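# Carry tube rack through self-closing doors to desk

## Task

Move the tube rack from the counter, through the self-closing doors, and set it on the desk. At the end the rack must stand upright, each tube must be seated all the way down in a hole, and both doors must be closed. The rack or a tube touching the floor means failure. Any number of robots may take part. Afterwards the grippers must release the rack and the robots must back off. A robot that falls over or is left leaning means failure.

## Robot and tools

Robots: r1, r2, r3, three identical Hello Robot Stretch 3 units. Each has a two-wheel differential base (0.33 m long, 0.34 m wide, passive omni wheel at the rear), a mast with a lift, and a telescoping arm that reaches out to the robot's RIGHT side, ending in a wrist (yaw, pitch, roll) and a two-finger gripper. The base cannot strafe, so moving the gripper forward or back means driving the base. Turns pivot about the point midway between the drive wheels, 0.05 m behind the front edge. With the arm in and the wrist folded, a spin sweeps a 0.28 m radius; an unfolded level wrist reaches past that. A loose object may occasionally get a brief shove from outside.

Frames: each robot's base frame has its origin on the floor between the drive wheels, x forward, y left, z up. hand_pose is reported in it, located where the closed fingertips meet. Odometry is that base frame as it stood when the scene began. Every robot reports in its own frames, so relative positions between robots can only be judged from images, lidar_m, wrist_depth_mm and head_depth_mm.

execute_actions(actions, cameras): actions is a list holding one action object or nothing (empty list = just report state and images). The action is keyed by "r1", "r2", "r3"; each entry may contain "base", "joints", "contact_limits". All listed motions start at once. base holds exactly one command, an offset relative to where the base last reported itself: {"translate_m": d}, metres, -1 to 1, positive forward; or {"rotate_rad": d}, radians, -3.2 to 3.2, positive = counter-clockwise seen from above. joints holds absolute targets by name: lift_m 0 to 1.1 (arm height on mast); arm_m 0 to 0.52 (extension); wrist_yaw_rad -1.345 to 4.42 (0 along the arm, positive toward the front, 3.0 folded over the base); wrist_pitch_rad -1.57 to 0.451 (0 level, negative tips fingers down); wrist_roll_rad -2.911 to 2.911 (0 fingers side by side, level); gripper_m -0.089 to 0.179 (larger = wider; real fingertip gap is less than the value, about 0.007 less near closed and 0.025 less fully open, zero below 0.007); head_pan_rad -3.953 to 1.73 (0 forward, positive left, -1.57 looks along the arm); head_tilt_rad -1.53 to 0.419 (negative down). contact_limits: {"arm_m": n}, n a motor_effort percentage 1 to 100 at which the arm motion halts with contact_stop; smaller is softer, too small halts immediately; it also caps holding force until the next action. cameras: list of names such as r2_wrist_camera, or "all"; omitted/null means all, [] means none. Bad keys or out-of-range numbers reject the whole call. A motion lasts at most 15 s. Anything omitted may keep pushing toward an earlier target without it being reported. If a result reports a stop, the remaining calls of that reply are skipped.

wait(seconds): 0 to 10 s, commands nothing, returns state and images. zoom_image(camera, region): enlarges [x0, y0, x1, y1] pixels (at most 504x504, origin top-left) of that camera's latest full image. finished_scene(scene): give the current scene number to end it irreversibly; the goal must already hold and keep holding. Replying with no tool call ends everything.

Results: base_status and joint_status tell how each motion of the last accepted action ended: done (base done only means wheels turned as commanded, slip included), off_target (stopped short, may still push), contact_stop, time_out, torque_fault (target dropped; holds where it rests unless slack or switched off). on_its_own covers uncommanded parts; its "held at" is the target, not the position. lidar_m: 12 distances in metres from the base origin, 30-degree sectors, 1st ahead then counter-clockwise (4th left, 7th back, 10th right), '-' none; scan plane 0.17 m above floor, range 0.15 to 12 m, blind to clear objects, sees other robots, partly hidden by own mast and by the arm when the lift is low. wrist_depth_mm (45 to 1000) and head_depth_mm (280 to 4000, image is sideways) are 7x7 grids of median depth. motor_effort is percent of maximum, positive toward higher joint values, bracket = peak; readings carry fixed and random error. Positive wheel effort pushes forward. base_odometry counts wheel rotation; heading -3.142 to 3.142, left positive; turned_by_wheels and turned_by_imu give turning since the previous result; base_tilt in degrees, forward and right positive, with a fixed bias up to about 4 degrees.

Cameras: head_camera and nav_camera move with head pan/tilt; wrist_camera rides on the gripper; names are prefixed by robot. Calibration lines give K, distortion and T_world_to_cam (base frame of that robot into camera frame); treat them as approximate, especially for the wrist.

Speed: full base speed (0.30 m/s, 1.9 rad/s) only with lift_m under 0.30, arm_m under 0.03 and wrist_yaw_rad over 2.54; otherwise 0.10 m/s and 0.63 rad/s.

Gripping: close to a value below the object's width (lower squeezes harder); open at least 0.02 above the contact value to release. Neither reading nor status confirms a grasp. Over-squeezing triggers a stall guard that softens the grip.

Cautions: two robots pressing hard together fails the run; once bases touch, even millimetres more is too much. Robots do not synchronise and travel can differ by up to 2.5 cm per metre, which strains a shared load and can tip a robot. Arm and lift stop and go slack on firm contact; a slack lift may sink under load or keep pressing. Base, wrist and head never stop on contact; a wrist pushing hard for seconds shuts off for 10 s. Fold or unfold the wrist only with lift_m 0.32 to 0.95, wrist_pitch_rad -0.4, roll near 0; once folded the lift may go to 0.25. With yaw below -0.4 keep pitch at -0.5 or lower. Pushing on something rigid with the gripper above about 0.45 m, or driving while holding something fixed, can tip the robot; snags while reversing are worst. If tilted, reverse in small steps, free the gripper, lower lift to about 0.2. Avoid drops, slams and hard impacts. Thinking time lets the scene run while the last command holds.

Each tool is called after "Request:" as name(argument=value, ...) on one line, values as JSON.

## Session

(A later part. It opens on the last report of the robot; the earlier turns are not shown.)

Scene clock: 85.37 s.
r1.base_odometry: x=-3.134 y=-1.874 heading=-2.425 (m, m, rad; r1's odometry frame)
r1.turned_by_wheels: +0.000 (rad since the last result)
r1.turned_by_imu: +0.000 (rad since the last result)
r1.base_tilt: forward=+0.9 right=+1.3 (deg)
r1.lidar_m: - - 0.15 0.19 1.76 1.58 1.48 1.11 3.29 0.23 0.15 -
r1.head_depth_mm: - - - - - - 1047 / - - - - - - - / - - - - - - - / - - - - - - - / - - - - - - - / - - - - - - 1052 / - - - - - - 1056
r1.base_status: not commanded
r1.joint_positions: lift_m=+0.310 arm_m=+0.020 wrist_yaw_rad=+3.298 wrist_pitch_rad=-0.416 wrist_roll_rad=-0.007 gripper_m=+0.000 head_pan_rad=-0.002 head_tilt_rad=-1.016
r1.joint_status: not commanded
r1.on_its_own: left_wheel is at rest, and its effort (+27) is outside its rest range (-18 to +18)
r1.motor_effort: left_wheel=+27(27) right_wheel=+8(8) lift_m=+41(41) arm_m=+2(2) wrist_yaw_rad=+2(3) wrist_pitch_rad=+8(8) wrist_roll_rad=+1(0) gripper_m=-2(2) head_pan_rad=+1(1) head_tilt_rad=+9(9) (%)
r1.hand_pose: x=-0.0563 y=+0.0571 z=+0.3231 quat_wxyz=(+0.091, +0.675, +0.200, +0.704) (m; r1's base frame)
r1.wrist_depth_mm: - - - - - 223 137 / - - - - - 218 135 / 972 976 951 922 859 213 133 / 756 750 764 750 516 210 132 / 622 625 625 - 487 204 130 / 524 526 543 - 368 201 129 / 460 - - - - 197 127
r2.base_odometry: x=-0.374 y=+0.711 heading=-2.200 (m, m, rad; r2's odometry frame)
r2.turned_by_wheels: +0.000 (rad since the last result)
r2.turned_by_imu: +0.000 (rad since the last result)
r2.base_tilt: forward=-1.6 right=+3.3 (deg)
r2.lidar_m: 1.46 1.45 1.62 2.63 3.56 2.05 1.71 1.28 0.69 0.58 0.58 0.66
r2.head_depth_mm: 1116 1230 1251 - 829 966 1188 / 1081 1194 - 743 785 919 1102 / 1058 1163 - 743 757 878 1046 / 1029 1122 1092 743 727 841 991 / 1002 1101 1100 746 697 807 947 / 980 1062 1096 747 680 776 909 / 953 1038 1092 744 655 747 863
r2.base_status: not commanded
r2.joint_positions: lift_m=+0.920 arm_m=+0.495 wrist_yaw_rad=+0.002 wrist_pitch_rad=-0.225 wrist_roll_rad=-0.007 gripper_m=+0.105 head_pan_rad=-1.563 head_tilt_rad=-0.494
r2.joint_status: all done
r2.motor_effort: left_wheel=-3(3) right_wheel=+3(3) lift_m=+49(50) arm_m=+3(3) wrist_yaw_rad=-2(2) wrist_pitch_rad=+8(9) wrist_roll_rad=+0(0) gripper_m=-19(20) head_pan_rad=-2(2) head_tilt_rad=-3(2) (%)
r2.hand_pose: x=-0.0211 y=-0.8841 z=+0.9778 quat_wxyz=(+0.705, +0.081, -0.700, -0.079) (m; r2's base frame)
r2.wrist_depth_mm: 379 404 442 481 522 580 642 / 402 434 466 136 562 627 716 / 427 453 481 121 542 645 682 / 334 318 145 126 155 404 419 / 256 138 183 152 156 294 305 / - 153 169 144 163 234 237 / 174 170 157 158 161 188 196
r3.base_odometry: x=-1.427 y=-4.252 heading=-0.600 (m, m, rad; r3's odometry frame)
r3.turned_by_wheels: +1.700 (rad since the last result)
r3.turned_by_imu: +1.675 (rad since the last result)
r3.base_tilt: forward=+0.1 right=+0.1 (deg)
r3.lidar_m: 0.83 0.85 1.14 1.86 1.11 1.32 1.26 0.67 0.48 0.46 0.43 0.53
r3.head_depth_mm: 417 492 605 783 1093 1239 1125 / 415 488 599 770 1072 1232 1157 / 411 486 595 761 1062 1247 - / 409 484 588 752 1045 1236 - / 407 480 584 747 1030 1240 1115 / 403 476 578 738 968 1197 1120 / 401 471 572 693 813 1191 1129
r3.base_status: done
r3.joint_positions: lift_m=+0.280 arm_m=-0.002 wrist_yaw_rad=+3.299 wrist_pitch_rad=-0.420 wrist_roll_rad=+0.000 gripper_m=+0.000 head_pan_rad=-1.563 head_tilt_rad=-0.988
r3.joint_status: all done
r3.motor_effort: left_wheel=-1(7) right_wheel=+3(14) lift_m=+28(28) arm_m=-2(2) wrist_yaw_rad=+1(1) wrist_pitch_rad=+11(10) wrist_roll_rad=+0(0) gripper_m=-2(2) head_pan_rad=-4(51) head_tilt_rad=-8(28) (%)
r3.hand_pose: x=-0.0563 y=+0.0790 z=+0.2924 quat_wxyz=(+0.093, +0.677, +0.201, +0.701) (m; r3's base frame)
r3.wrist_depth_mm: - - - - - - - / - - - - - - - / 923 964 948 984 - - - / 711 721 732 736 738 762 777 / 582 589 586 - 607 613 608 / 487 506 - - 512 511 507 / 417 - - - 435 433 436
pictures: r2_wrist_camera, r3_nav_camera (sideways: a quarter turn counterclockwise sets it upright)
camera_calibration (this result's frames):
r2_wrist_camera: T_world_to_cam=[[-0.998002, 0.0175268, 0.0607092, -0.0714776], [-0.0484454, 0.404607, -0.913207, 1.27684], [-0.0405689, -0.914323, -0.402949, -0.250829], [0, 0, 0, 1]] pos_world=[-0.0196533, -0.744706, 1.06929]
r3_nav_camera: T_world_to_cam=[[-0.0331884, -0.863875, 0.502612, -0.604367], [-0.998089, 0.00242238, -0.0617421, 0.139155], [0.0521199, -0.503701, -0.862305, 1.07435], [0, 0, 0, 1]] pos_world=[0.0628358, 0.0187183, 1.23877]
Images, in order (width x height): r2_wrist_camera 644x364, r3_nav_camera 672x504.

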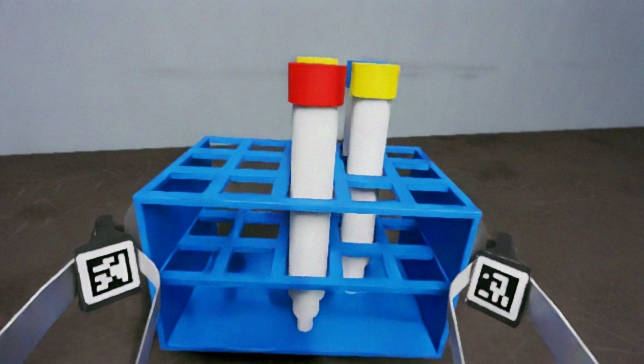

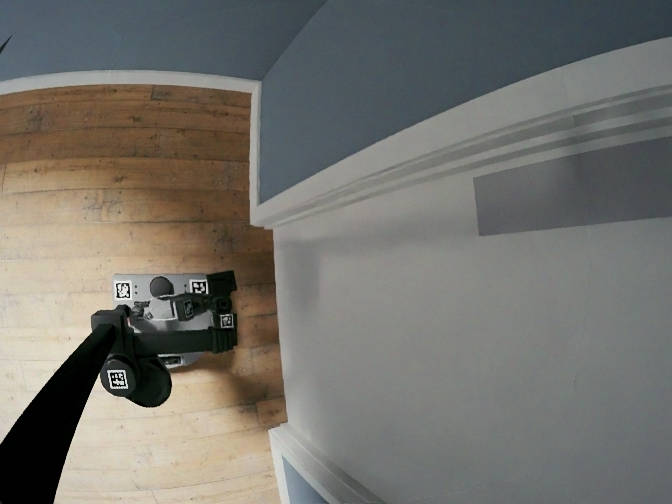

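Request:
execute_actions(actions=[{"r3":{"base":{"rotate_rad":-1.2}},"r2":{"joints":{"lift_m":0.95}}}], cameras=[])

Request:
execute_actions(actions=[{"r3":{"base":{"translate_m":0.13}},"r2":{"joints":{"arm_m":0.01}}}], cameras=[])

Request:
execute_actions(actions=[{"r3":{"base":{"rotate_rad":1.22}},"r2":{"joints":{"wrist_yaw_rad":1.57,"head_pan_rad":0,"head_tilt_rad":-0.9}}}], cameras=[])

Request:
execute_actions(actions=[{"r3":{"joints":{"arm_m":0.5},"contact_limits":{"arm_m":64}},"r2":{"base":{"rotate_rad":2.1}}}], cameras=["r2_nav_camera"])

Request:
execute_actions(actions=[{"r3":{"base":{"rotate_rad":-1.8},"joints":{"arm_m":0.02,"head_pan_rad":0}}}], cameras=[])

Request:
execute_actions(actions=[{"r3":{"base":{"translate_m":0.45}}}], cameras=["r3_nav_camera"])

Scene clock: 88.73 s.
r1.base_odometry: x=-3.134 y=-1.874 heading=-2.425 (m, m, rad; r1's odometry frame)
r1.turned_by_wheels: +0.000 (rad since the last result)
r1.turned_by_imu: -0.001 (rad since the last result)
r1.base_tilt: forward=+0.9 right=+1.3 (deg)
r1.lidar_m: - - 0.15 0.19 1.36 1.58 1.48 1.11 3.27 0.23 0.15 -
r1.head_depth_mm: - - - - - - 1054 / - - - - - - - / - - - - - - - / - - - - - - - / - - - - - - - / - - - - - - 1058 / - - - - - - 1053
r1.base_status: not commanded
r1.joint_positions: lift_m=+0.310 arm_m=+0.020 wrist_yaw_rad=+3.298 wrist_pitch_rad=-0.416 wrist_roll_rad=-0.007 gripper_m=+0.000 head_pan_rad=-0.002 head_tilt_rad=-1.016
r1.joint_status: not commanded
r1.on_its_own: left_wheel is at rest, and its effort (+27) is outside its rest range (-18 to +18)
r1.motor_effort: left_wheel=+27(28) right_wheel=+8(8) lift_m=+41(41) arm_m=+2(2) wrist_yaw_rad=+2(2) wrist_pitch_rad=+8(8) wrist_roll_rad=+0(1) gripper_m=-2(2) head_pan_rad=+2(1) head_tilt_rad=+10(9) (%)
r1.hand_pose: x=-0.0563 y=+0.0571 z=+0.3231 quat_wxyz=(+0.091, +0.675, +0.200, +0.704) (m; r1's base frame)
r1.wrist_depth_mm: - - - - - 224 137 / - - - - - 218 135 / 992 993 947 919 861 214 134 / 770 749 752 752 515 209 132 / 615 624 619 - 487 205 131 / 531 525 543 - 367 201 129 / 465 - - - - 198 127
r2.base_odometry: x=-0.374 y=+0.711 heading=-2.200 (m, m, rad; r2's odometry frame)
r2.turned_by_wheels: +0.000 (rad since the last result)
r2.turned_by_imu: +0.000 (rad since the last result)
r2.base_tilt: forward=-1.6 right=+3.3 (deg)
r2.lidar_m: 1.45 1.45 1.63 2.63 3.58 2.04 1.70 1.28 0.69 0.58 0.58 0.65
r2.head_depth_mm: 1115 1230 - 729 818 966 1194 / 1088 1173 968 742 788 922 1107 / 1052 1144 - 744 758 879 1051 / 1031 1127 1022 745 729 845 995 / 1000 1104 1098 744 697 806 950 / 976 1064 1105 745 679 773 906 / 957 1036 1093 742 653 747 863
r2.base_status: not commanded
r2.joint_positions: lift_m=+0.950 arm_m=+0.495 wrist_yaw_rad=+0.002 wrist_pitch_rad=-0.226 wrist_roll_rad=-0.007 gripper_m=+0.105 head_pan_rad=-1.563 head_tilt_rad=-0.494
r2.joint_status: all done
r2.motor_effort: left_wheel=-3(3) right_wheel=+3(3) lift_m=+50(52) arm_m=+3(3) wrist_yaw_rad=-2(2) wrist_pitch_rad=+8(8) wrist_roll_rad=+0(0) gripper_m=-19(21) head_pan_rad=-3(3) head_tilt_rad=-4(4) (%)
r2.hand_pose: x=-0.0211 y=-0.8840 z=+1.0076 quat_wxyz=(+0.705, +0.081, -0.700, -0.079) (m; r2's base frame)
r2.wrist_depth_mm: 383 408 443 479 522 580 658 / 400 433 470 136 563 626 704 / 424 457 486 121 597 658 748 / 393 376 145 126 155 472 495 / 305 138 183 152 156 347 361 / - 153 169 145 164 279 282 / 207 203 156 158 161 224 235
r3.base_odometry: x=-1.427 y=-4.252 heading=-1.799 (m, m, rad; r3's odometry frame)
r3.turned_by_wheels: -1.200 (rad since the last result)
r3.turned_by_imu: -1.182 (rad since the last result)
r3.base_tilt: forward=+0.1 right=+0.0 (deg)
r3.lidar_m: 0.43 0.45 0.83 0.83 1.01 1.85 1.25 1.10 1.26 0.75 0.51 0.46
r3.head_depth_mm: 1140 1325 1583 1569 1376 1242 1118 / 1175 1386 1638 1566 1386 1239 1148 / 1224 1431 1707 1560 1382 1233 - / 1140 1358 1620 1561 1381 1236 - / 870 987 1141 1370 1374 1239 1132 / 699 804 978 1169 1329 1232 1126 / 682 769 853 944 1051 1175 1127
r3.base_status: done
r3.joint_positions: lift_m=+0.280 arm_m=-0.002 wrist_yaw_rad=+3.299 wrist_pitch_rad=-0.420 wrist_roll_rad=+0.000 gripper_m=+0.000 head_pan_rad=-1.563 head_tilt_rad=-0.988
r3.joint_status: not commanded
r3.motor_effort: left_wheel=+1(7) right_wheel=-3(13) lift_m=+28(27) arm_m=-2(1) wrist_yaw_rad=+1(1) wrist_pitch_rad=+11(11) wrist_roll_rad=+0(0) gripper_m=-2(2) head_pan_rad=-3(3) head_tilt_rad=-7(7) (%)
r3.hand_pose: x=-0.0563 y=+0.0790 z=+0.2924 quat_wxyz=(+0.093, +0.677, +0.201, +0.701) (m; r3's base frame)
r3.wrist_depth_mm: - - - - 795 703 632 / - - - 933 847 751 674 / 922 919 966 954 875 780 711 / 703 727 727 751 759 774 736 / 573 582 593 - 605 601 611 / 485 508 - - 518 506 513 / 419 - - - 429 432 437
pictures: none
No camera images: the call's "cameras" was empty. Leave "cameras" out to get every camera's image.

Scene clock: 93.47 s.
r1.base_odometry: x=-3.134 y=-1.874 heading=-2.425 (m, m, rad; r1's odometry frame)
r1.turned_by_wheels: +0.000 (rad since the last result)
r1.turned_by_imu: -0.001 (rad since the last result)
r1.base_tilt: forward=+0.9 right=+1.4 (deg)
r1.lidar_m: - - 0.15 0.20 1.49 1.58 1.48 1.11 3.28 0.23 0.15 -
r1.head_depth_mm: - - - - - - 1051 / - - - - - - - / - - - - - - - / - - - - - - - / - - - - - - - / - - - - - - 1055 / - - - - - - 1055
r1.base_status: not commanded
r1.joint_positions: lift_m=+0.310 arm_m=+0.020 wrist_yaw_rad=+3.298 wrist_pitch_rad=-0.416 wrist_roll_rad=-0.007 gripper_m=+0.000 head_pan_rad=-0.002 head_tilt_rad=-1.016
r1.joint_status: not commanded
r1.on_its_own: left_wheel is at rest, and its effort (+27) is outside its rest range (-18 to +18)
r1.motor_effort: left_wheel=+27(27) right_wheel=+8(8) lift_m=+41(41) arm_m=+1(2) wrist_yaw_rad=+2(2) wrist_pitch_rad=+8(8) wrist_roll_rad=+1(1) gripper_m=-2(2) head_pan_rad=+1(2) head_tilt_rad=+10(10) (%)
r1.hand_pose: x=-0.0563 y=+0.0571 z=+0.3231 quat_wxyz=(+0.091, +0.675, +0.200, +0.704) (m; r1's base frame)
r1.wrist_depth_mm: - - - - - 223 137 / - - - - - 218 135 / 952 970 955 915 863 213 133 / 749 771 748 743 516 208 132 / 620 625 614 - 490 206 130 / 532 528 548 - 370 201 129 / 459 - - - - 198 127
r2.base_odometry: x=-0.374 y=+0.711 heading=-2.200 (m, m, rad; r2's odometry frame)
r2.turned_by_wheels: +0.000 (rad since the last result)
r2.turned_by_imu: +0.000 (rad since the last result)
r2.base_tilt: forward=-1.6 right=+3.2 (deg)
r2.lidar_m: 1.46 1.45 1.62 2.63 3.58 2.05 1.70 1.27 0.69 0.58 0.58 0.65
r2.head_depth_mm: 1118 1235 1094 752 808 - - / 1087 1193 1094 711 418 - - / 1057 1161 1095 682 402 - - / 1028 1131 1094 745 450 842 1004 / 1004 1097 1096 745 696 806 947 / 987 1076 1097 745 677 776 910 / 957 1040 1101 747 655 747 863
r2.base_status: not commanded
r2.joint_positions: lift_m=+0.950 arm_m=+0.010 wrist_yaw_rad=+0.001 wrist_pitch_rad=-0.227 wrist_roll_rad=-0.007 gripper_m=+0.105 head_pan_rad=-1.563 head_tilt_rad=-0.494
r2.joint_status: all done
r2.motor_effort: left_wheel=-3(3) right_wheel=+3(3) lift_m=+49(50) arm_m=-4(5) wrist_yaw_rad=-2(2) wrist_pitch_rad=+9(9) wrist_roll_rad=+0(0) gripper_m=-22(20) head_pan_rad=-2(3) head_tilt_rad=-3(4) (%)
r2.hand_pose: x=-0.0211 y=-0.3995 z=+1.0075 quat_wxyz=(+0.705, +0.081, -0.700, -0.080) (m; r2's base frame)
r2.wrist_depth_mm: 720 777 854 921 - - - / 768 850 897 136 - - - / 574 593 632 121 648 754 827 / 397 383 145 125 155 496 564 / 319 138 183 152 156 560 654 / 345 154 169 144 164 614 753 / 385 402 156 158 162 709 920
r3.base_odometry: x=-1.457 y=-4.379 heading=-1.799 (m, m, rad; r3's odometry frame)
r3.turned_by_wheels: +0.000 (rad since the last result)
r3.turned_by_imu: +0.001 (rad since the last result)
r3.base_tilt: forward=+0.2 right=+0.0 (deg)
r3.lidar_m: 0.31 0.31 0.62 0.79 0.96 1.86 1.36 1.23 1.30 0.60 0.38 0.34
r3.head_depth_mm: 1173 1373 1631 1569 1377 1236 1126 / 1222 1432 1685 1581 1388 1246 1152 / 1118 1397 1693 1566 1385 1237 - / 731 874 1082 1411 1369 1232 - / 685 811 956 1163 1336 1238 1123 / 622 687 768 866 1003 1180 1125 / 519 564 617 682 760 864 990
r3.base_status: done
r3.joint_positions: lift_m=+0.280 arm_m=-0.002 wrist_yaw_rad=+3.299 wrist_pitch_rad=-0.420 wrist_roll_rad=+0.000 gripper_m=+0.000 head_pan_rad=-1.564 head_tilt_rad=-0.988
r3.joint_status: not commanded
r3.motor_effort: left_wheel=+1(8) right_wheel=-3(9) lift_m=+27(27) arm_m=-2(1) wrist_yaw_rad=+1(1) wrist_pitch_rad=+10(11) wrist_roll_rad=+0(0) gripper_m=-2(2) head_pan_rad=-3(4) head_tilt_rad=-7(7) (%)
r3.hand_pose: x=-0.0563 y=+0.0790 z=+0.2924 quat_wxyz=(+0.093, +0.677, +0.201, +0.701) (m; r3's base frame)
r3.wrist_depth_mm: - - - - 739 659 605 / - - - 861 808 711 631 / 918 974 959 926 849 762 669 / 715 726 742 739 747 742 686 / 584 579 587 - 594 605 572 / 481 503 - - 516 505 488 / 419 - - - 430 432 431
pictures: none
No camera images: the call's "cameras" was empty. Leave "cameras" out to get every camera's image.

Scene clock: 95.60 s.
r1.base_odometry: x=-3.134 y=-1.874 heading=-2.425 (m, m, rad; r1's odometry frame)
r1.turned_by_wheels: +0.000 (rad since the last result)
r1.turned_by_imu: +0.000 (rad since the last result)
r1.base_tilt: forward=+0.9 right=+1.4 (deg)
r1.lidar_m: - - 0.15 0.19 1.76 1.58 1.48 1.11 3.27 0.23 0.15 -
r1.head_depth_mm: - - - - - - 1048 / - - - - - - - / - - - - - - - / - - - - - - - / - - - - - - - / - - - - - - 1052 / - - - - - - 1054
r1.base_status: not commanded
r1.joint_positions: lift_m=+0.310 arm_m=+0.020 wrist_yaw_rad=+3.298 wrist_pitch_rad=-0.416 wrist_roll_rad=-0.007 gripper_m=+0.000 head_pan_rad=-0.002 head_tilt_rad=-1.016
r1.joint_status: not commanded
r1.on_its_own: left_wheel is at rest, and its effort (+26) is outside its rest range (-18 to +18)
r1.motor_effort: left_wheel=+26(27) right_wheel=+8(8) lift_m=+41(41) arm_m=+2(2) wrist_yaw_rad=+2(2) wrist_pitch_rad=+8(8) wrist_roll_rad=+0(1) gripper_m=-2(2) head_pan_rad=+1(1) head_tilt_rad=+10(9) (%)
r1.hand_pose: x=-0.0563 y=+0.0571 z=+0.3231 quat_wxyz=(+0.091, +0.675, +0.200, +0.704) (m; r1's base frame)
r1.wrist_depth_mm: - - - - - 223 138 / - - - - - 218 136 / 944 973 961 922 868 213 134 / 754 746 753 736 513 209 132 / 623 623 623 - 489 205 130 / 527 529 544 - 372 203 129 / 463 - - - - 198 127
r2.base_odometry: x=-0.374 y=+0.711 heading=-2.200 (m, m, rad; r2's odometry frame)
r2.turned_by_wheels: +0.000 (rad since the last result)
r2.turned_by_imu: +0.000 (rad since the last result)
r2.base_tilt: forward=-1.6 right=+3.3 (deg)
r2.lidar_m: 1.46 1.45 1.63 2.63 3.59 2.05 1.70 1.27 0.69 0.58 0.58 0.65
r2.head_depth_mm: 1525 1818 1812 330 831 1227 1105 / 1469 1747 1846 1590 1357 1224 1105 / 1428 1687 1845 1578 1389 1233 1111 / 1381 1625 1816 1584 1376 1237 1109 / 1336 1568 1775 1594 1387 1238 1116 / 1307 1509 1753 1577 1386 1227 1120 / 1262 1469 1728 1588 1401 1241 1124
r2.base_status: not commanded
r2.joint_positions: lift_m=+0.950 arm_m=+0.010 wrist_yaw_rad=+1.567 wrist_pitch_rad=-0.227 wrist_roll_rad=-0.007 gripper_m=+0.105 head_pan_rad=-0.007 head_tilt_rad=-0.889
r2.joint_status: all done
r2.motor_effort: left_wheel=-3(3) right_wheel=+3(3) lift_m=+50(50) arm_m=-4(4) wrist_yaw_rad=+3(3) wrist_pitch_rad=+9(9) wrist_roll_rad=+0(0) gripper_m=-20(19) head_pan_rad=+3(35) head_tilt_rad=-6(30) (%)
r2.hand_pose: x=+0.2229 y=-0.1562 z=+1.0075 quat_wxyz=(+0.556, +0.551, -0.439, +0.441) (m; r2's base frame)
r2.wrist_depth_mm: - - - - - - 873 / - - - 135 - - 902 / - - - 121 723 756 823 / - - 145 125 155 510 505 / - 138 182 152 156 441 383 / - 154 169 144 164 458 372 / - - 156 159 161 528 370
r3.base_odometry: x=-1.457 y=-4.379 heading=-0.579 (m, m, rad; r3's odometry frame)
r3.turned_by_wheels: +1.220 (rad since the last result)
r3.turned_by_imu: +1.203 (rad since the last result)
r3.base_tilt: forward=+0.1 right=+0.0 (deg)
r3.lidar_m: 0.78 0.81 1.10 1.96 1.23 1.36 1.05 0.49 0.35 0.34 0.31 0.37
r3.head_depth_mm: 300 347 423 544 760 1187 1125 / 298 345 422 540 754 1186 1157 / 297 344 419 536 746 1199 - / 297 342 417 533 737 1188 - / 295 341 415 530 733 1188 1120 / 294 337 410 525 711 930 1113 / 295 336 408 503 577 833 1122
r3.base_status: done
r3.joint_positions: lift_m=+0.280 arm_m=-0.002 wrist_yaw_rad=+3.299 wrist_pitch_rad=-0.420 wrist_roll_rad=+0.000 gripper_m=+0.000 head_pan_rad=-1.564 head_tilt_rad=-0.988
r3.joint_status: not commanded
r3.motor_effort: left_wheel=-1(7) right_wheel=+2(12) lift_m=+27(28) arm_m=-1(2) wrist_yaw_rad=+1(1) wrist_pitch_rad=+11(10) wrist_roll_rad=+0(0) gripper_m=-2(2) head_pan_rad=-3(4) head_tilt_rad=-7(7) (%)
r3.hand_pose: x=-0.0563 y=+0.0790 z=+0.2924 quat_wxyz=(+0.093, +0.677, +0.201, +0.701) (m; r3's base frame)
r3.wrist_depth_mm: - - - - - - - / - - - - - - - / 932 947 952 974 - - 960 / 714 721 747 738 732 758 769 / 574 581 585 - 598 609 620 / 485 506 - - 514 505 508 / 423 - - - 432 433 434
pictures: none
No camera images: the call's "cameras" was empty. Leave "cameras" out to get every camera's image.

Scene clock: 100.47 s.
r1.base_odometry: x=-3.134 y=-1.874 heading=-2.425 (m, m, rad; r1's odometry frame)
r1.turned_by_wheels: +0.000 (rad since the last result)
r1.turned_by_imu: -0.001 (rad since the last result)
r1.base_tilt: forward=+0.8 right=+1.3 (deg)
r1.lidar_m: - - 0.15 0.19 1.94 1.58 1.48 1.11 3.30 0.23 0.15 -
r1.head_depth_mm: - - - - - - 1050 / - - - - - - - / - - - - - - - / - - - - - - - / - - - - - - - / - - - - - - 1055 / - - - - - - 1053
r1.base_status: not commanded
r1.joint_positions: lift_m=+0.310 arm_m=+0.020 wrist_yaw_rad=+3.298 wrist_pitch_rad=-0.416 wrist_roll_rad=-0.007 gripper_m=+0.000 head_pan_rad=-0.002 head_tilt_rad=-1.016
r1.joint_status: not commanded
r1.on_its_own: left_wheel is at rest, and its effort (+27) is outside its rest range (-18 to +18)
r1.motor_effort: left_wheel=+27(27) right_wheel=+8(8) lift_m=+41(41) arm_m=+2(2) wrist_yaw_rad=+2(2) wrist_pitch_rad=+8(8) wrist_roll_rad=+1(1) gripper_m=-2(1) head_pan_rad=+1(1) head_tilt_rad=+9(9) (%)
r1.hand_pose: x=-0.0563 y=+0.0571 z=+0.3231 quat_wxyz=(+0.091, +0.675, +0.200, +0.704) (m; r1's base frame)
r1.wrist_depth_mm: - - - - - 224 137 / - - - - - 218 136 / 967 961 946 911 869 214 134 / 758 757 747 755 513 210 132 / 622 620 626 - 488 206 130 / 524 528 542 - 369 201 129 / 455 - - - - 198 127
r2.base_odometry: x=-0.374 y=+0.711 heading=-0.100 (m, m, rad; r2's odometry frame)
r2.turned_by_wheels: +2.100 (rad since the last result)
r2.turned_by_imu: +2.123 (rad since the last result)
r2.base_tilt: forward=-1.6 right=+3.3 (deg)
r2.lidar_m: 3.55 2.01 1.70 1.26 0.69 0.58 0.58 0.66 1.45 1.45 1.63 2.65
r2.head_depth_mm: 2681 2200 1824 329 829 1226 1106 / 2740 2181 1829 1598 1360 1230 1110 / 2719 2190 1835 1579 1386 1229 1110 / 2794 2232 1845 1583 1376 1232 1109 / 2750 2224 1828 1590 1380 1237 1115 / 2744 2223 1850 1591 1394 1238 1119 / 2710 2183 1864 1599 1404 1245 1120
r2.base_status: done
r2.joint_positions: lift_m=+0.950 arm_m=+0.010 wrist_yaw_rad=+1.568 wrist_pitch_rad=-0.227 wrist_roll_rad=-0.007 gripper_m=+0.105 head_pan_rad=-0.007 head_tilt_rad=-0.889
r2.joint_status: not commanded
r2.motor_effort: left_wheel=-3(8) right_wheel=+3(6) lift_m=+49(49) arm_m=-4(4) wrist_yaw_rad=+3(3) wrist_pitch_rad=+8(9) wrist_roll_rad=+0(0) gripper_m=-19(19) head_pan_rad=+3(3) head_tilt_rad=-6(6) (%)
r2.hand_pose: x=+0.2229 y=-0.1561 z=+1.0075 quat_wxyz=(+0.556, +0.551, -0.439, +0.441) (m; r2's base frame)
r2.wrist_depth_mm: - - - - - - - / - - - 135 - - - / - - - 121 - - - / - - 145 126 155 - - / - 138 183 152 156 - - / - 154 169 144 164 - - / - - 156 158 162 - -
r3.base_odometry: x=-1.457 y=-4.379 heading=-0.579 (m, m, rad; r3's odometry frame)
r3.turned_by_wheels: +0.001 (rad since the last result)
r3.turned_by_imu: -0.018 (rad since the last result)
r3.base_tilt: forward=+0.1 right=+0.0 (deg)
r3.lidar_m: 0.79 0.81 1.09 1.97 1.23 1.36 1.14 0.67 0.64 0.66 0.31 0.34
r3.head_depth_mm: 575 659 777 941 1202 1241 1128 / 601 697 836 1023 1321 1237 1158 / 632 741 892 1108 1345 1230 - / 669 789 959 1229 1381 1238 1158 / 705 854 1114 1506 1382 1239 1120 / 2534 2119 1784 1570 1374 952 1116 / 2554 2103 1782 1529 598 782 1123
r3.base_status: not commanded
r3.joint_positions: lift_m=+0.280 arm_m=+0.498 wrist_yaw_rad=+3.302 wrist_pitch_rad=-0.420 wrist_roll_rad=+0.000 gripper_m=+0.000 head_pan_rad=-1.564 head_tilt_rad=-0.989
r3.joint_status: all done
r3.on_its_own: right_wheel is at rest, and its effort (-20) is outside its rest range (-18 to +18); arm_m is at rest, and its effort (+21) is outside its rest range (-14 to +14)
r3.motor_effort: left_wheel=+2(14) right_wheel=-20(23) lift_m=+34(37) arm_m=+21(35) wrist_yaw_rad=-3(58) wrist_pitch_rad=+11(13) wrist_roll_rad=+0(0) gripper_m=-2(2) head_pan_rad=-4(3) head_tilt_rad=-7(7) (%)
r3.contact_limits: arm_m 46 (drawing in: default 22, maximum 36; extending or still: default 28, maximum 46)
r3.hand_pose: x=-0.0571 y=-0.4216 z=+0.2922 quat_wxyz=(+0.092, +0.677, +0.203, +0.701) (m; r3's base frame)
r3.wrist_depth_mm: - - - - - - - / - - - - - - - / 935 941 965 - - - 976 / 725 722 726 - 746 763 296 / 573 591 582 - 604 615 290 / 489 495 497 - 509 485 272 / 422 419 423 424 427 411 281
pictures: r2_nav_camera (sideways: a quarter turn counterclockwise sets it upright)
camera_calibration (this result's frames):
r2_nav_camera: T_world_to_cam=[[0.759436, -0.0340909, 0.649688, -0.809752], [-0.0431041, -0.999069, -0.00203834, 0.056411], [0.649152, -0.0264562, -0.760198, 0.943069], [0, 0, 0, 1]] pos_world=[0.0051912, 0.0537034, 1.24312]
Images, in order (width x height): r2_nav_camera 672x504.

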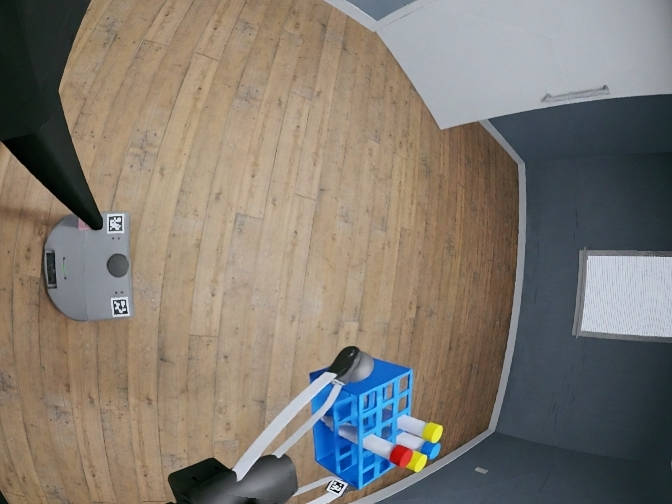

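Scene clock: 105.17 s.
r1.base_odometry: x=-3.134 y=-1.874 heading=-2.425 (m, m, rad; r1's odometry frame)
r1.turned_by_wheels: +0.000 (rad since the last result)
r1.turned_by_imu: -0.001 (rad since the last result)
r1.base_tilt: forward=+0.9 right=+1.4 (deg)
r1.lidar_m: - - 0.15 0.19 1.57 1.58 1.48 1.11 3.29 0.23 0.15 -
r1.head_depth_mm: - - - - - - 1048 / - - - - - - - / - - - - - - - / - - - - - - - / - - - - - - - / - - - - - - 1051 / - - - - - - 1055
r1.base_status: not commanded
r1.joint_positions: lift_m=+0.310 arm_m=+0.020 wrist_yaw_rad=+3.298 wrist_pitch_rad=-0.416 wrist_roll_rad=-0.007 gripper_m=+0.000 head_pan_rad=-0.002 head_tilt_rad=-1.016
r1.joint_status: not commanded
r1.on_its_own: left_wheel is at rest, and its effort (+27) is outside its rest range (-18 to +18)
r1.motor_effort: left_wheel=+27(27) right_wheel=+8(8) lift_m=+41(41) arm_m=+2(2) wrist_yaw_rad=+2(2) wrist_pitch_rad=+8(8) wrist_roll_rad=+1(0) gripper_m=-2(2) head_pan_rad=+1(2) head_tilt_rad=+9(9) (%)
r1.hand_pose: x=-0.0563 y=+0.0571 z=+0.3231 quat_wxyz=(+0.091, +0.675, +0.200, +0.704) (m; r1's base frame)
r1.wrist_depth_mm: - - - - - 223 138 / - - - - - 219 135 / 950 977 988 921 862 214 133 / 741 756 759 754 515 209 132 / 621 627 622 - 493 205 130 / 528 531 543 - 371 202 129 / 458 - - - - 198 127
r2.base_odometry: x=-0.374 y=+0.711 heading=-0.100 (m, m, rad; r2's odometry frame)
r2.turned_by_wheels: +0.000 (rad since the last result)
r2.turned_by_imu: +0.000 (rad since the last result)
r2.base_tilt: forward=-1.6 right=+3.2 (deg)
r2.lidar_m: 3.56 2.03 1.71 1.26 0.69 0.58 0.58 0.66 1.45 1.45 1.63 2.66
r2.head_depth_mm: 2735 2198 1820 329 824 1224 1103 / 2663 2188 1829 1582 1358 1230 1110 / 2726 2208 1845 1578 1389 1231 1110 / 2712 2202 1845 1586 1382 1230 1108 / 2740 2223 1842 1587 1386 1229 1111 / 2762 2191 1853 1592 1395 1236 1115 / 2704 2233 1867 1591 1394 1240 1120
r2.base_status: not commanded
r2.joint_positions: lift_m=+0.950 arm_m=+0.010 wrist_yaw_rad=+1.568 wrist_pitch_rad=-0.227 wrist_roll_rad=-0.007 gripper_m=+0.105 head_pan_rad=-0.007 head_tilt_rad=-0.889
r2.joint_status: not commanded
r2.motor_effort: left_wheel=-3(3) right_wheel=+4(4) lift_m=+50(49) arm_m=-3(4) wrist_yaw_rad=+1(2) wrist_pitch_rad=+9(9) wrist_roll_rad=+0(0) gripper_m=-19(19) head_pan_rad=+2(3) head_tilt_rad=-5(6) (%)
r2.hand_pose: x=+0.2229 y=-0.1561 z=+1.0075 quat_wxyz=(+0.556, +0.551, -0.439, +0.441) (m; r2's base frame)
r2.wrist_depth_mm: - - - - - - - / - - - 136 - - - / - - - 121 - - - / - - 145 125 155 - - / - 138 183 152 156 - - / - 153 168 144 164 - - / - - 156 158 161 - -
r3.base_odometry: x=-1.457 y=-4.379 heading=-2.379 (m, m, rad; r3's odometry frame)
r3.turned_by_wheels: -1.800 (rad since the last result)
r3.turned_by_imu: -1.673 (rad since the last result)
r3.base_tilt: forward=+0.1 right=+0.1 (deg)
r3.lidar_m: 0.37 0.30 0.31 0.66 0.78 0.97 1.96 1.32 1.23 1.31 0.59 0.40
r3.head_depth_mm: 338 402 497 653 941 1237 1122 / 333 396 487 633 901 1223 1119 / 327 388 475 615 864 1220 1121 / 322 381 467 599 833 1202 1114 / 317 375 456 580 802 1189 1118 / 313 368 447 566 771 1044 1104 / 308 359 435 550 675 743 1088
r3.base_status: done
r3.joint_positions: lift_m=+0.280 arm_m=+0.020 wrist_yaw_rad=+3.302 wrist_pitch_rad=-0.419 wrist_roll_rad=+0.000 gripper_m=+0.000 head_pan_rad=-0.007 head_tilt_rad=-0.995
r3.joint_status: all done
r3.motor_effort: left_wheel=+2(36) right_wheel=-3(100) lift_m=+33(35) arm_m=-5(22) wrist_yaw_rad=-3(20) wrist_pitch_rad=+10(11) wrist_roll_rad=+0(0) gripper_m=-2(2) head_pan_rad=+4(50) head_tilt_rad=-3(7) (%)
r3.hand_pose: x=-0.0571 y=+0.0561 z=+0.2924 quat_wxyz=(+0.091, +0.677, +0.202, +0.702) (m; r3's base frame)
r3.wrist_depth_mm: 742 740 751 - 747 517 349 / 789 812 818 801 789 513 349 / 848 856 852 875 855 518 346 / 723 716 727 733 743 512 334 / 576 582 583 619 604 486 333 / 490 499 - - 520 473 350 / 413 - - - - 427 384
pictures: none
No camera images: the call's "cameras" was empty. Leave "cameras" out to get every camera's image.

Scene clock: 117.40 s.
r1.base_odometry: x=-3.134 y=-1.874 heading=-2.425 (m, m, rad; r1's odometry frame)
r1.turned_by_wheels: +0.000 (rad since the last result)
r1.turned_by_imu: -0.002 (rad since the last result)
r1.base_tilt: forward=+0.9 right=+1.3 (deg)
r1.lidar_m: - - 0.15 0.20 1.75 1.58 1.49 1.11 3.28 0.23 0.15 -
r1.head_depth_mm: - - - - - - 1048 / - - - - - - - / - - - - - - - / - - - - - - - / - - - - - - - / - - - - - - 1053 / - - - - - - 1057
r1.base_status: not commanded
r1.joint_positions: lift_m=+0.310 arm_m=+0.020 wrist_yaw_rad=+3.298 wrist_pitch_rad=-0.416 wrist_roll_rad=-0.007 gripper_m=+0.000 head_pan_rad=-0.002 head_tilt_rad=-1.016
r1.joint_status: not commanded
r1.on_its_own: left_wheel is at rest, and its effort (+27) is outside its rest range (-18 to +18)
r1.motor_effort: left_wheel=+27(29) right_wheel=+8(8) lift_m=+41(41) arm_m=+2(2) wrist_yaw_rad=+2(2) wrist_pitch_rad=+8(8) wrist_roll_rad=+1(1) gripper_m=-2(1) head_pan_rad=+1(1) head_tilt_rad=+9(9) (%)
r1.hand_pose: x=-0.0563 y=+0.0571 z=+0.3231 quat_wxyz=(+0.091, +0.675, +0.200, +0.704) (m; r1's base frame)
r1.wrist_depth_mm: - - - - - 223 137 / - - - - - 218 135 / 977 969 972 914 853 214 134 / 766 753 756 761 511 209 132 / 616 621 626 - 485 205 130 / 526 527 540 - 368 201 129 / 462 - - - - 198 128
r2.base_odometry: x=-0.374 y=+0.711 heading=-0.100 (m, m, rad; r2's odometry frame)
r2.turned_by_wheels: +0.000 (rad since the last result)
r2.turned_by_imu: -0.001 (rad since the last result)
r2.base_tilt: forward=-1.6 right=+3.2 (deg)
r2.lidar_m: 3.57 2.04 1.70 1.26 0.69 0.58 0.58 0.66 1.45 1.45 1.63 2.65
r2.head_depth_mm: 2710 2172 1825 329 826 1228 1111 / 2764 2183 1841 1583 1356 1239 1107 / 2741 2207 1834 1573 1388 1225 1110 / 2722 2189 1847 1573 1379 1233 1111 / 2800 2213 1842 1588 1372 1244 1108 / 2753 2220 1866 1591 1383 1231 1116 / 2667 2245 1864 1607 1400 1241 1112
r2.base_status: not commanded
r2.joint_positions: lift_m=+0.950 arm_m=+0.010 wrist_yaw_rad=+1.568 wrist_pitch_rad=-0.227 wrist_roll_rad=-0.007 gripper_m=+0.105 head_pan_rad=-0.007 head_tilt_rad=-0.889
r2.joint_status: not commanded
r2.motor_effort: left_wheel=-3(3) right_wheel=+3(3) lift_m=+50(49) arm_m=-4(4) wrist_yaw_rad=+2(2) wrist_pitch_rad=+9(9) wrist_roll_rad=+0(0) gripper_m=-20(19) head_pan_rad=+3(3) head_tilt_rad=-5(5) (%)
r2.hand_pose: x=+0.2229 y=-0.1561 z=+1.0075 quat_wxyz=(+0.556, +0.551, -0.439, +0.441) (m; r2's base frame)
r2.wrist_depth_mm: - - - - - - - / - - - 135 - - - / - - - 121 - - - / - - 145 126 155 - - / - 138 183 152 155 - - / - 153 169 144 164 - - / - - 156 159 162 - -
r3.base_odometry: x=-1.782 y=-4.690 heading=-2.379 (m, m, rad; r3's odometry frame)
r3.turned_by_wheels: +0.000 (rad since the last result)
r3.turned_by_imu: +0.130 (rad since the last result)
r3.base_tilt: forward=+0.1 right=+0.0 (deg)
r3.lidar_m: - - 0.15 0.20 0.86 1.15 2.26 1.44 1.31 0.23 0.15 -
r3.head_depth_mm: - - - - - - 1077 / - - - - - - - / - - - - - - - / - - - - - - - / - - - - - - - / - - - - - - - / - - - - - - -
r3.base_status: done
r3.joint_positions: lift_m=+0.280 arm_m=+0.020 wrist_yaw_rad=+3.297 wrist_pitch_rad=-0.419 wrist_roll_rad=-0.001 gripper_m=+0.000 head_pan_rad=-0.008 head_tilt_rad=-1.017
r3.joint_status: not commanded
r3.motor_effort: left_wheel=+14(62) right_wheel=+14(62) lift_m=+33(35) arm_m=+0(6) wrist_yaw_rad=+2(21) wrist_pitch_rad=+10(12) wrist_roll_rad=+1(1) gripper_m=-2(2) head_pan_rad=+4(7) head_tilt_rad=+10(10) (%)
r3.hand_pose: x=-0.0561 y=+0.0568 z=+0.2925 quat_wxyz=(+0.093, +0.677, +0.201, +0.702) (m; r3's base frame)
r3.wrist_depth_mm: 874 865 836 - 244 207 128 / 940 926 909 - 265 205 125 / 932 943 936 855 287 196 124 / 733 725 723 583 314 192 121 / 572 578 593 373 342 185 119 / 486 510 - - 301 181 117 / 417 - - - 258 177 115
pictures: r3_nav_camera (sideways: a quarter turn counterclockwise sets it upright)
camera_calibration (this result's frames):
r3_nav_camera: T_world_to_cam=[[0.877417, -0.0469182, 0.477428, -0.577117], [-0.0199415, -0.997913, -0.0614191, 0.132765], [0.479313, 0.0443695, -0.876521, 1.09022], [0, 0, 0, 1]] pos_world=[-0.0135394, 0.0570383, 1.23929]
Images, in order (width x height): r3_nav_camera 672x504.

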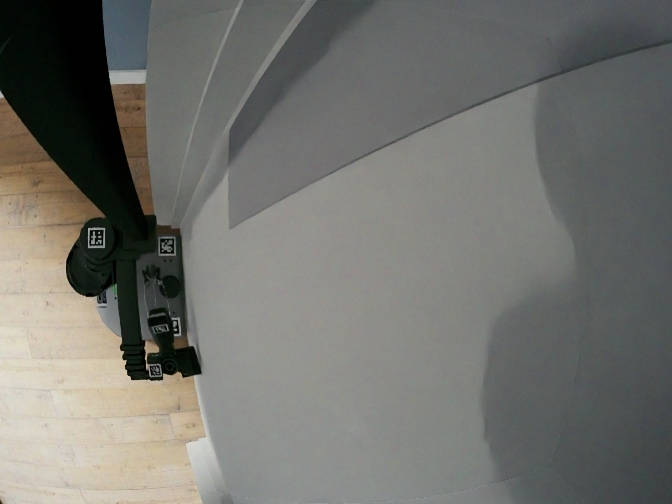

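Request:
execute_actions(actions=[{"r3":{"base":{"translate_m":-0.27}},"r2":{"base":{"translate_m":0.5}}}], cameras=[])

Request:
execute_actions(actions=[{"r3":{"base":{"rotate_rad":1.6},"joints":{"head_pan_rad":-1.57}},"r2":{"base":{"translate_m":0.3}}}], cameras=[])

Request:
execute_actions(actions=[{"r3":{"base":{"translate_m":-0.08}}}], cameras=["r3_nav_camera"])

Scene clock: 124.30 s.
r1.base_odometry: x=-3.134 y=-1.874 heading=-2.425 (m, m, rad; r1's odometry frame)
r1.turned_by_wheels: +0.000 (rad since the last result)
r1.turned_by_imu: -0.001 (rad since the last result)
r1.base_tilt: forward=+0.8 right=+1.3 (deg)
r1.lidar_m: - - 0.15 0.19 1.76 1.58 1.48 1.10 3.26 0.23 0.15 -
r1.head_depth_mm: - - - - - - 1050 / - - - - - - - / - - - - - - - / - - - - - - - / - - - - - - - / - - - - - - 1058 / - - - - - - 1055
r1.base_status: not commanded
r1.joint_positions: lift_m=+0.310 arm_m=+0.020 wrist_yaw_rad=+3.298 wrist_pitch_rad=-0.416 wrist_roll_rad=-0.007 gripper_m=+0.000 head_pan_rad=-0.002 head_tilt_rad=-1.016
r1.joint_status: not commanded
r1.on_its_own: left_wheel is at rest, and its effort (+27) is outside its rest range (-18 to +18)
r1.motor_effort: left_wheel=+27(27) right_wheel=+8(8) lift_m=+41(41) arm_m=+2(2) wrist_yaw_rad=+2(3) wrist_pitch_rad=+8(8) wrist_roll_rad=+1(1) gripper_m=-2(2) head_pan_rad=+2(1) head_tilt_rad=+10(9) (%)
r1.hand_pose: x=-0.0563 y=+0.0571 z=+0.3231 quat_wxyz=(+0.091, +0.675, +0.200, +0.704) (m; r1's base frame)
r1.wrist_depth_mm: - - - - - 224 138 / - - - - - 219 135 / 957 970 972 929 869 214 134 / 752 746 757 757 519 210 131 / 620 620 618 - 486 205 130 / 528 527 545 - 370 201 129 / 453 - - - - 197 127
r2.base_odometry: x=+0.123 y=+0.661 heading=-0.100 (m, m, rad; r2's odometry frame)
r2.turned_by_wheels: +0.000 (rad since the last result)
r2.turned_by_imu: +0.002 (rad since the last result)
r2.base_tilt: forward=-1.6 right=+3.2 (deg)
r2.lidar_m: 3.07 1.90 1.60 1.60 1.26 1.07 1.07 1.20 1.56 1.55 1.74 2.85
r2.head_depth_mm: 2628 2189 1809 330 830 1226 1105 / 2687 2192 1834 1594 1362 1233 1106 / 2705 2203 1843 1581 1387 1232 1105 / 2766 2200 1839 1579 1381 1234 1118 / 2797 2200 1845 1586 1392 1237 1112 / 2783 2218 1862 1592 1403 1235 1113 / 2606 2254 1846 1591 1396 1241 1118
r2.base_status: done
r2.joint_positions: lift_m=+0.950 arm_m=+0.010 wrist_yaw_rad=+1.568 wrist_pitch_rad=-0.227 wrist_roll_rad=-0.007 gripper_m=+0.105 head_pan_rad=-0.007 head_tilt_rad=-0.889
r2.joint_status: not commanded
r2.motor_effort: left_wheel=-4(4) right_wheel=+3(8) lift_m=+49(50) arm_m=-4(4) wrist_yaw_rad=+2(2) wrist_pitch_rad=+9(9) wrist_roll_rad=+0(0) gripper_m=-20(20) head_pan_rad=+3(3) head_tilt_rad=-5(6) (%)
r2.hand_pose: x=+0.2229 y=-0.1561 z=+1.0075 quat_wxyz=(+0.556, +0.551, -0.439, +0.441) (m; r2's base frame)
r2.wrist_depth_mm: - - - - - - - / - - - 135 - - - / - - - 121 - - - / - - 145 126 155 - - / - 138 182 152 156 - - / - 153 169 145 164 - - / - - 156 159 161 - -
r3.base_odometry: x=-1.587 y=-4.503 heading=-2.379 (m, m, rad; r3's odometry frame)
r3.turned_by_wheels: +0.000 (rad since the last result)
r3.turned_by_imu: +0.003 (rad since the last result)
r3.base_tilt: forward=+0.1 right=+0.0 (deg)
r3.lidar_m: 0.32 0.32 0.32 0.82 0.85 1.15 1.99 1.22 1.32 1.01 0.47 0.34
r3.head_depth_mm: 288 326 401 521 739 1184 1125 / 289 324 397 512 728 1185 1130 / 287 322 393 508 712 1189 1124 / 286 318 389 500 702 1175 1118 / - 316 386 493 691 1140 1114 / - 314 382 488 679 1023 1123 / - 311 377 482 648 797 1105
r3.base_status: done
r3.joint_positions: lift_m=+0.280 arm_m=+0.020 wrist_yaw_rad=+3.298 wrist_pitch_rad=-0.419 wrist_roll_rad=-0.001 gripper_m=+0.000 head_pan_rad=-0.007 head_tilt_rad=-1.000
r3.joint_status: not commanded
r3.motor_effort: left_wheel=+0(9) right_wheel=+0(11) lift_m=+33(33) arm_m=-1(0) wrist_yaw_rad=+2(2) wrist_pitch_rad=+10(10) wrist_roll_rad=+1(1) gripper_m=-2(2) head_pan_rad=+5(5) head_tilt_rad=+0(10) (%)
r3.hand_pose: x=-0.0563 y=+0.0568 z=+0.2925 quat_wxyz=(+0.093, +0.677, +0.201, +0.702) (m; r3's base frame)
r3.wrist_depth_mm: 881 851 814 - 780 623 382 / 983 923 907 - 840 607 375 / 956 925 937 921 889 593 372 / 710 724 726 734 744 574 344 / 581 584 587 609 598 534 340 / 485 501 - - 520 483 370 / 417 - - - 437 429 403
pictures: none
No camera images: the call's "cameras" was empty. Leave "cameras" out to get every camera's image.

Scene clock: 128.27 s.
r1.base_odometry: x=-3.134 y=-1.874 heading=-2.425 (m, m, rad; r1's odometry frame)
r1.turned_by_wheels: +0.000 (rad since the last result)
r1.turned_by_imu: -0.001 (rad since the last result)
r1.base_tilt: forward=+1.0 right=+1.4 (deg)
r1.lidar_m: - - 0.15 0.19 1.76 1.58 1.48 1.11 3.26 0.23 0.15 -
r1.head_depth_mm: - - - - - - 1046 / - - - - - - - / - - - - - - - / - - - - - - - / - - - - - - - / - - - - - - 1051 / - - - - - - 1059
r1.base_status: not commanded
r1.joint_positions: lift_m=+0.310 arm_m=+0.020 wrist_yaw_rad=+3.298 wrist_pitch_rad=-0.416 wrist_roll_rad=-0.007 gripper_m=+0.000 head_pan_rad=-0.002 head_tilt_rad=-1.016
r1.joint_status: not commanded
r1.on_its_own: left_wheel is at rest, and its effort (+26) is outside its rest range (-18 to +18)
r1.motor_effort: left_wheel=+26(27) right_wheel=+8(8) lift_m=+41(41) arm_m=+2(1) wrist_yaw_rad=+1(2) wrist_pitch_rad=+8(8) wrist_roll_rad=+1(0) gripper_m=-2(2) head_pan_rad=+1(1) head_tilt_rad=+8(10) (%)
r1.hand_pose: x=-0.0563 y=+0.0571 z=+0.3231 quat_wxyz=(+0.091, +0.675, +0.200, +0.704) (m; r1's base frame)
r1.wrist_depth_mm: - - - - - 223 137 / - - - - - 218 135 / 940 950 962 919 875 213 134 / 748 758 747 751 515 209 131 / 621 619 624 - 483 205 130 / 524 531 543 - 367 200 129 / 459 - - - - 198 127
r2.base_odometry: x=+0.422 y=+0.631 heading=-0.101 (m, m, rad; r2's odometry frame)
r2.turned_by_wheels: +0.000 (rad since the last result)
r2.turned_by_imu: +0.001 (rad since the last result)
r2.base_tilt: forward=-1.6 right=+3.2 (deg)
r2.lidar_m: 2.79 1.84 1.54 1.54 1.61 1.36 1.36 1.54 1.62 1.62 1.82 2.79
r2.head_depth_mm: 2495 2187 1816 330 826 1225 1111 / 2501 2207 1827 1591 1362 1233 1109 / 2538 2208 1846 1572 1379 1239 1111 / 2581 2231 1845 1590 1383 1237 1115 / 2667 2216 1847 1583 1390 1234 1115 / 2686 2232 1839 1589 1392 1236 1118 / 2553 2232 1858 1604 1392 1239 1116
r2.base_status: done
r2.joint_positions: lift_m=+0.950 arm_m=+0.010 wrist_yaw_rad=+1.568 wrist_pitch_rad=-0.227 wrist_roll_rad=-0.007 gripper_m=+0.105 head_pan_rad=-0.007 head_tilt_rad=-0.889
r2.joint_status: not commanded
r2.motor_effort: left_wheel=-3(4) right_wheel=+3(9) lift_m=+50(50) arm_m=-4(4) wrist_yaw_rad=+2(2) wrist_pitch_rad=+8(9) wrist_roll_rad=+0(0) gripper_m=-20(20) head_pan_rad=+3(3) head_tilt_rad=-6(6) (%)
r2.hand_pose: x=+0.2229 y=-0.1561 z=+1.0075 quat_wxyz=(+0.556, +0.551, -0.439, +0.441) (m; r2's base frame)
r2.wrist_depth_mm: - - - - - - - / - - - 135 - - - / - - - 121 - - - / - - 145 126 155 - - / - 138 182 152 157 - - / - 153 169 144 164 - - / - - 156 158 162 - -
r3.base_odometry: x=-1.587 y=-4.503 heading=-0.779 (m, m, rad; r3's odometry frame)
r3.turned_by_wheels: +1.600 (rad since the last result)
r3.turned_by_imu: +1.577 (rad since the last result)
r3.base_tilt: forward=+0.2 right=+0.0 (deg)
r3.lidar_m: 0.82 0.86 1.17 1.99 1.22 1.31 0.95 0.46 0.33 0.32 0.32 0.33
r3.head_depth_mm: 290 328 403 520 731 1182 1117 / 289 327 401 518 726 1180 1152 / 289 327 399 514 719 1096 - / 288 325 397 512 714 1087 - / 287 325 395 508 711 1170 1121 / 289 323 394 505 706 988 1124 / 287 321 391 503 644 797 1120
r3.base_status: done
r3.joint_positions: lift_m=+0.280 arm_m=+0.020 wrist_yaw_rad=+3.298 wrist_pitch_rad=-0.419 wrist_roll_rad=-0.001 gripper_m=+0.000 head_pan_rad=-1.563 head_tilt_rad=-1.000
r3.joint_status: all done
r3.motor_effort: left_wheel=-1(7) right_wheel=+3(15) lift_m=+33(33) arm_m=+0(0) wrist_yaw_rad=+2(1) wrist_pitch_rad=+10(10) wrist_roll_rad=+1(1) gripper_m=-2(2) head_pan_rad=-3(50) head_tilt_rad=+0(0) (%)
r3.hand_pose: x=-0.0563 y=+0.0567 z=+0.2925 quat_wxyz=(+0.093, +0.677, +0.201, +0.702) (m; r3's base frame)
r3.wrist_depth_mm: - - - - - - - / - - - - - - - / 919 943 984 968 - - - / 708 731 743 748 754 749 763 / 587 585 598 623 596 604 612 / 483 504 - - 521 502 510 / 414 - - - 434 434 438
pictures: none
No camera images: the call's "cameras" was empty. Leave "cameras" out to get every camera's image.

Scene clock: 130.13 s.
r1.base_odometry: x=-3.134 y=-1.874 heading=-2.425 (m, m, rad; r1's odometry frame)
r1.turned_by_wheels: +0.000 (rad since the last result)
r1.turned_by_imu: +0.000 (rad since the last result)
r1.base_tilt: forward=+0.9 right=+1.4 (deg)
r1.lidar_m: - - 0.15 0.19 1.76 1.58 1.48 1.11 3.29 0.23 0.15 -
r1.head_depth_mm: - - - - - - 1051 / - - - - - - - / - - - - - - - / - - - - - - - / - - - - - - - / - - - - - - 1058 / - - - - - - 1057
r1.base_status: not commanded
r1.joint_positions: lift_m=+0.310 arm_m=+0.020 wrist_yaw_rad=+3.298 wrist_pitch_rad=-0.416 wrist_roll_rad=-0.007 gripper_m=+0.000 head_pan_rad=-0.002 head_tilt_rad=-1.016
r1.joint_status: not commanded
r1.on_its_own: left_wheel is at rest, and its effort (+27) is outside its rest range (-18 to +18)
r1.motor_effort: left_wheel=+27(27) right_wheel=+8(8) lift_m=+41(41) arm_m=+2(1) wrist_yaw_rad=+2(2) wrist_pitch_rad=+8(8) wrist_roll_rad=+1(0) gripper_m=-2(2) head_pan_rad=+1(1) head_tilt_rad=+8(10) (%)
r1.hand_pose: x=-0.0563 y=+0.0571 z=+0.3231 quat_wxyz=(+0.091, +0.675, +0.200, +0.704) (m; r1's base frame)
r1.wrist_depth_mm: - - - - - 223 138 / - - - - - 218 135 / 958 962 960 905 872 213 134 / 776 761 762 752 512 209 132 / 626 622 616 - 484 205 130 / 525 528 549 - 369 201 129 / 460 - - - - 198 127
r2.base_odometry: x=+0.422 y=+0.631 heading=-0.101 (m, m, rad; r2's odometry frame)
r2.turned_by_wheels: +0.000 (rad since the last result)
r2.turned_by_imu: +0.000 (rad since the last result)
r2.base_tilt: forward=-1.6 right=+3.3 (deg)
r2.lidar_m: 2.79 1.84 1.54 1.53 1.61 1.36 1.36 1.54 1.62 1.61 1.82 2.79
r2.head_depth_mm: 2460 2186 1826 330 827 1222 1100 / 2495 2188 1831 1605 1354 1234 1105 / 2558 2176 1839 1582 1385 1238 1110 / 2585 2206 1863 1578 1381 1228 1118 / 2609 2222 1837 1579 1390 1241 1117 / 2644 2221 1844 1597 1391 1244 1118 / 2523 2218 1861 1603 1396 1242 1113
r2.base_status: not commanded
r2.joint_positions: lift_m=+0.950 arm_m=+0.010 wrist_yaw_rad=+1.568 wrist_pitch_rad=-0.227 wrist_roll_rad=-0.007 gripper_m=+0.105 head_pan_rad=-0.007 head_tilt_rad=-0.889
r2.joint_status: not commanded
r2.motor_effort: left_wheel=-3(3) right_wheel=+3(3) lift_m=+50(49) arm_m=-4(4) wrist_yaw_rad=+2(2) wrist_pitch_rad=+8(9) wrist_roll_rad=+0(0) gripper_m=-20(20) head_pan_rad=+3(3) head_tilt_rad=-6(5) (%)
r2.hand_pose: x=+0.2229 y=-0.1561 z=+1.0075 quat_wxyz=(+0.556, +0.551, -0.439, +0.441) (m; r2's base frame)
r2.wrist_depth_mm: - - - - - - - / - - - 135 - - - / - - - 121 - - - / - - 145 126 155 - - / - 138 183 152 156 - - / - 153 169 144 164 - - / - - 156 159 162 - -
r3.base_odometry: x=-1.644 y=-4.447 heading=-0.779 (m, m, rad; r3's odometry frame)
r3.turned_by_wheels: +0.000 (rad since the last result)
r3.turned_by_imu: +0.001 (rad since the last result)
r3.base_tilt: forward=+0.1 right=+0.0 (deg)
r3.lidar_m: 0.90 0.94 1.29 2.00 1.68 1.23 0.94 0.46 0.33 0.32 0.34 0.38
r3.head_depth_mm: 290 328 401 519 730 1188 1119 / 289 327 401 516 726 1178 1148 / 289 326 399 513 721 1100 - / 288 325 397 511 718 1085 - / 290 324 396 508 710 1174 1114 / 289 323 394 505 704 1165 1116 / 288 321 393 503 700 947 1127
r3.base_status: done
r3.joint_positions: lift_m=+0.280 arm_m=+0.020 wrist_yaw_rad=+3.298 wrist_pitch_rad=-0.419 wrist_roll_rad=-0.001 gripper_m=+0.000 head_pan_rad=-1.563 head_tilt_rad=-1.000
r3.joint_status: not commanded
r3.motor_effort: left_wheel=-1(9) right_wheel=+3(8) lift_m=+33(34) arm_m=+0(0) wrist_yaw_rad=+1(2) wrist_pitch_rad=+10(10) wrist_roll_rad=+1(1) gripper_m=-2(2) head_pan_rad=-3(4) head_tilt_rad=-1(0) (%)
r3.hand_pose: x=-0.0563 y=+0.0567 z=+0.2925 quat_wxyz=(+0.093, +0.677, +0.201, +0.702) (m; r3's base frame)
r3.wrist_depth_mm: - - - - - - - / - - - - - - - / 936 945 965 985 - - - / 721 725 738 740 749 774 765 / 574 583 587 619 608 600 613 / 482 495 - - 517 513 515 / 414 - - - 432 435 436
pictures: r3_nav_camera (sideways: a quarter turn counterclockwise sets it upright)
camera_calibration (this result's frames):
r3_nav_camera: T_world_to_cam=[[-0.0335835, -0.869862, 0.492151, -0.590738], [-0.998093, 0.00367446, -0.0616136, 0.138987], [0.0517869, -0.493282, -0.868327, 1.08218], [0, 0, 0, 1]] pos_world=[0.0628397, 0.0194501, 1.23898]
Images, in order (width x height): r3_nav_camera 672x504.

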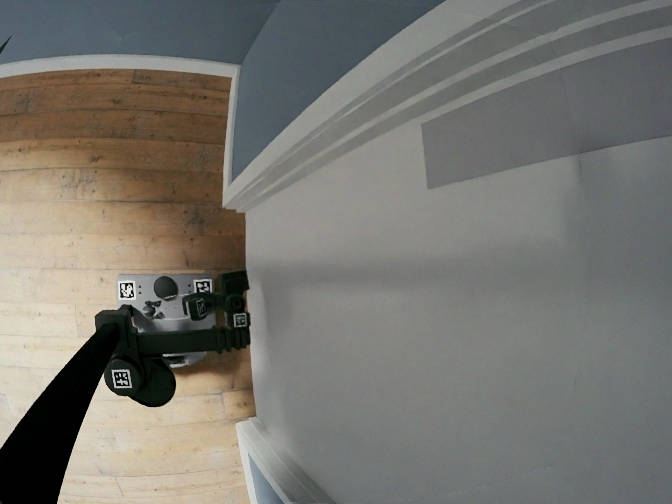

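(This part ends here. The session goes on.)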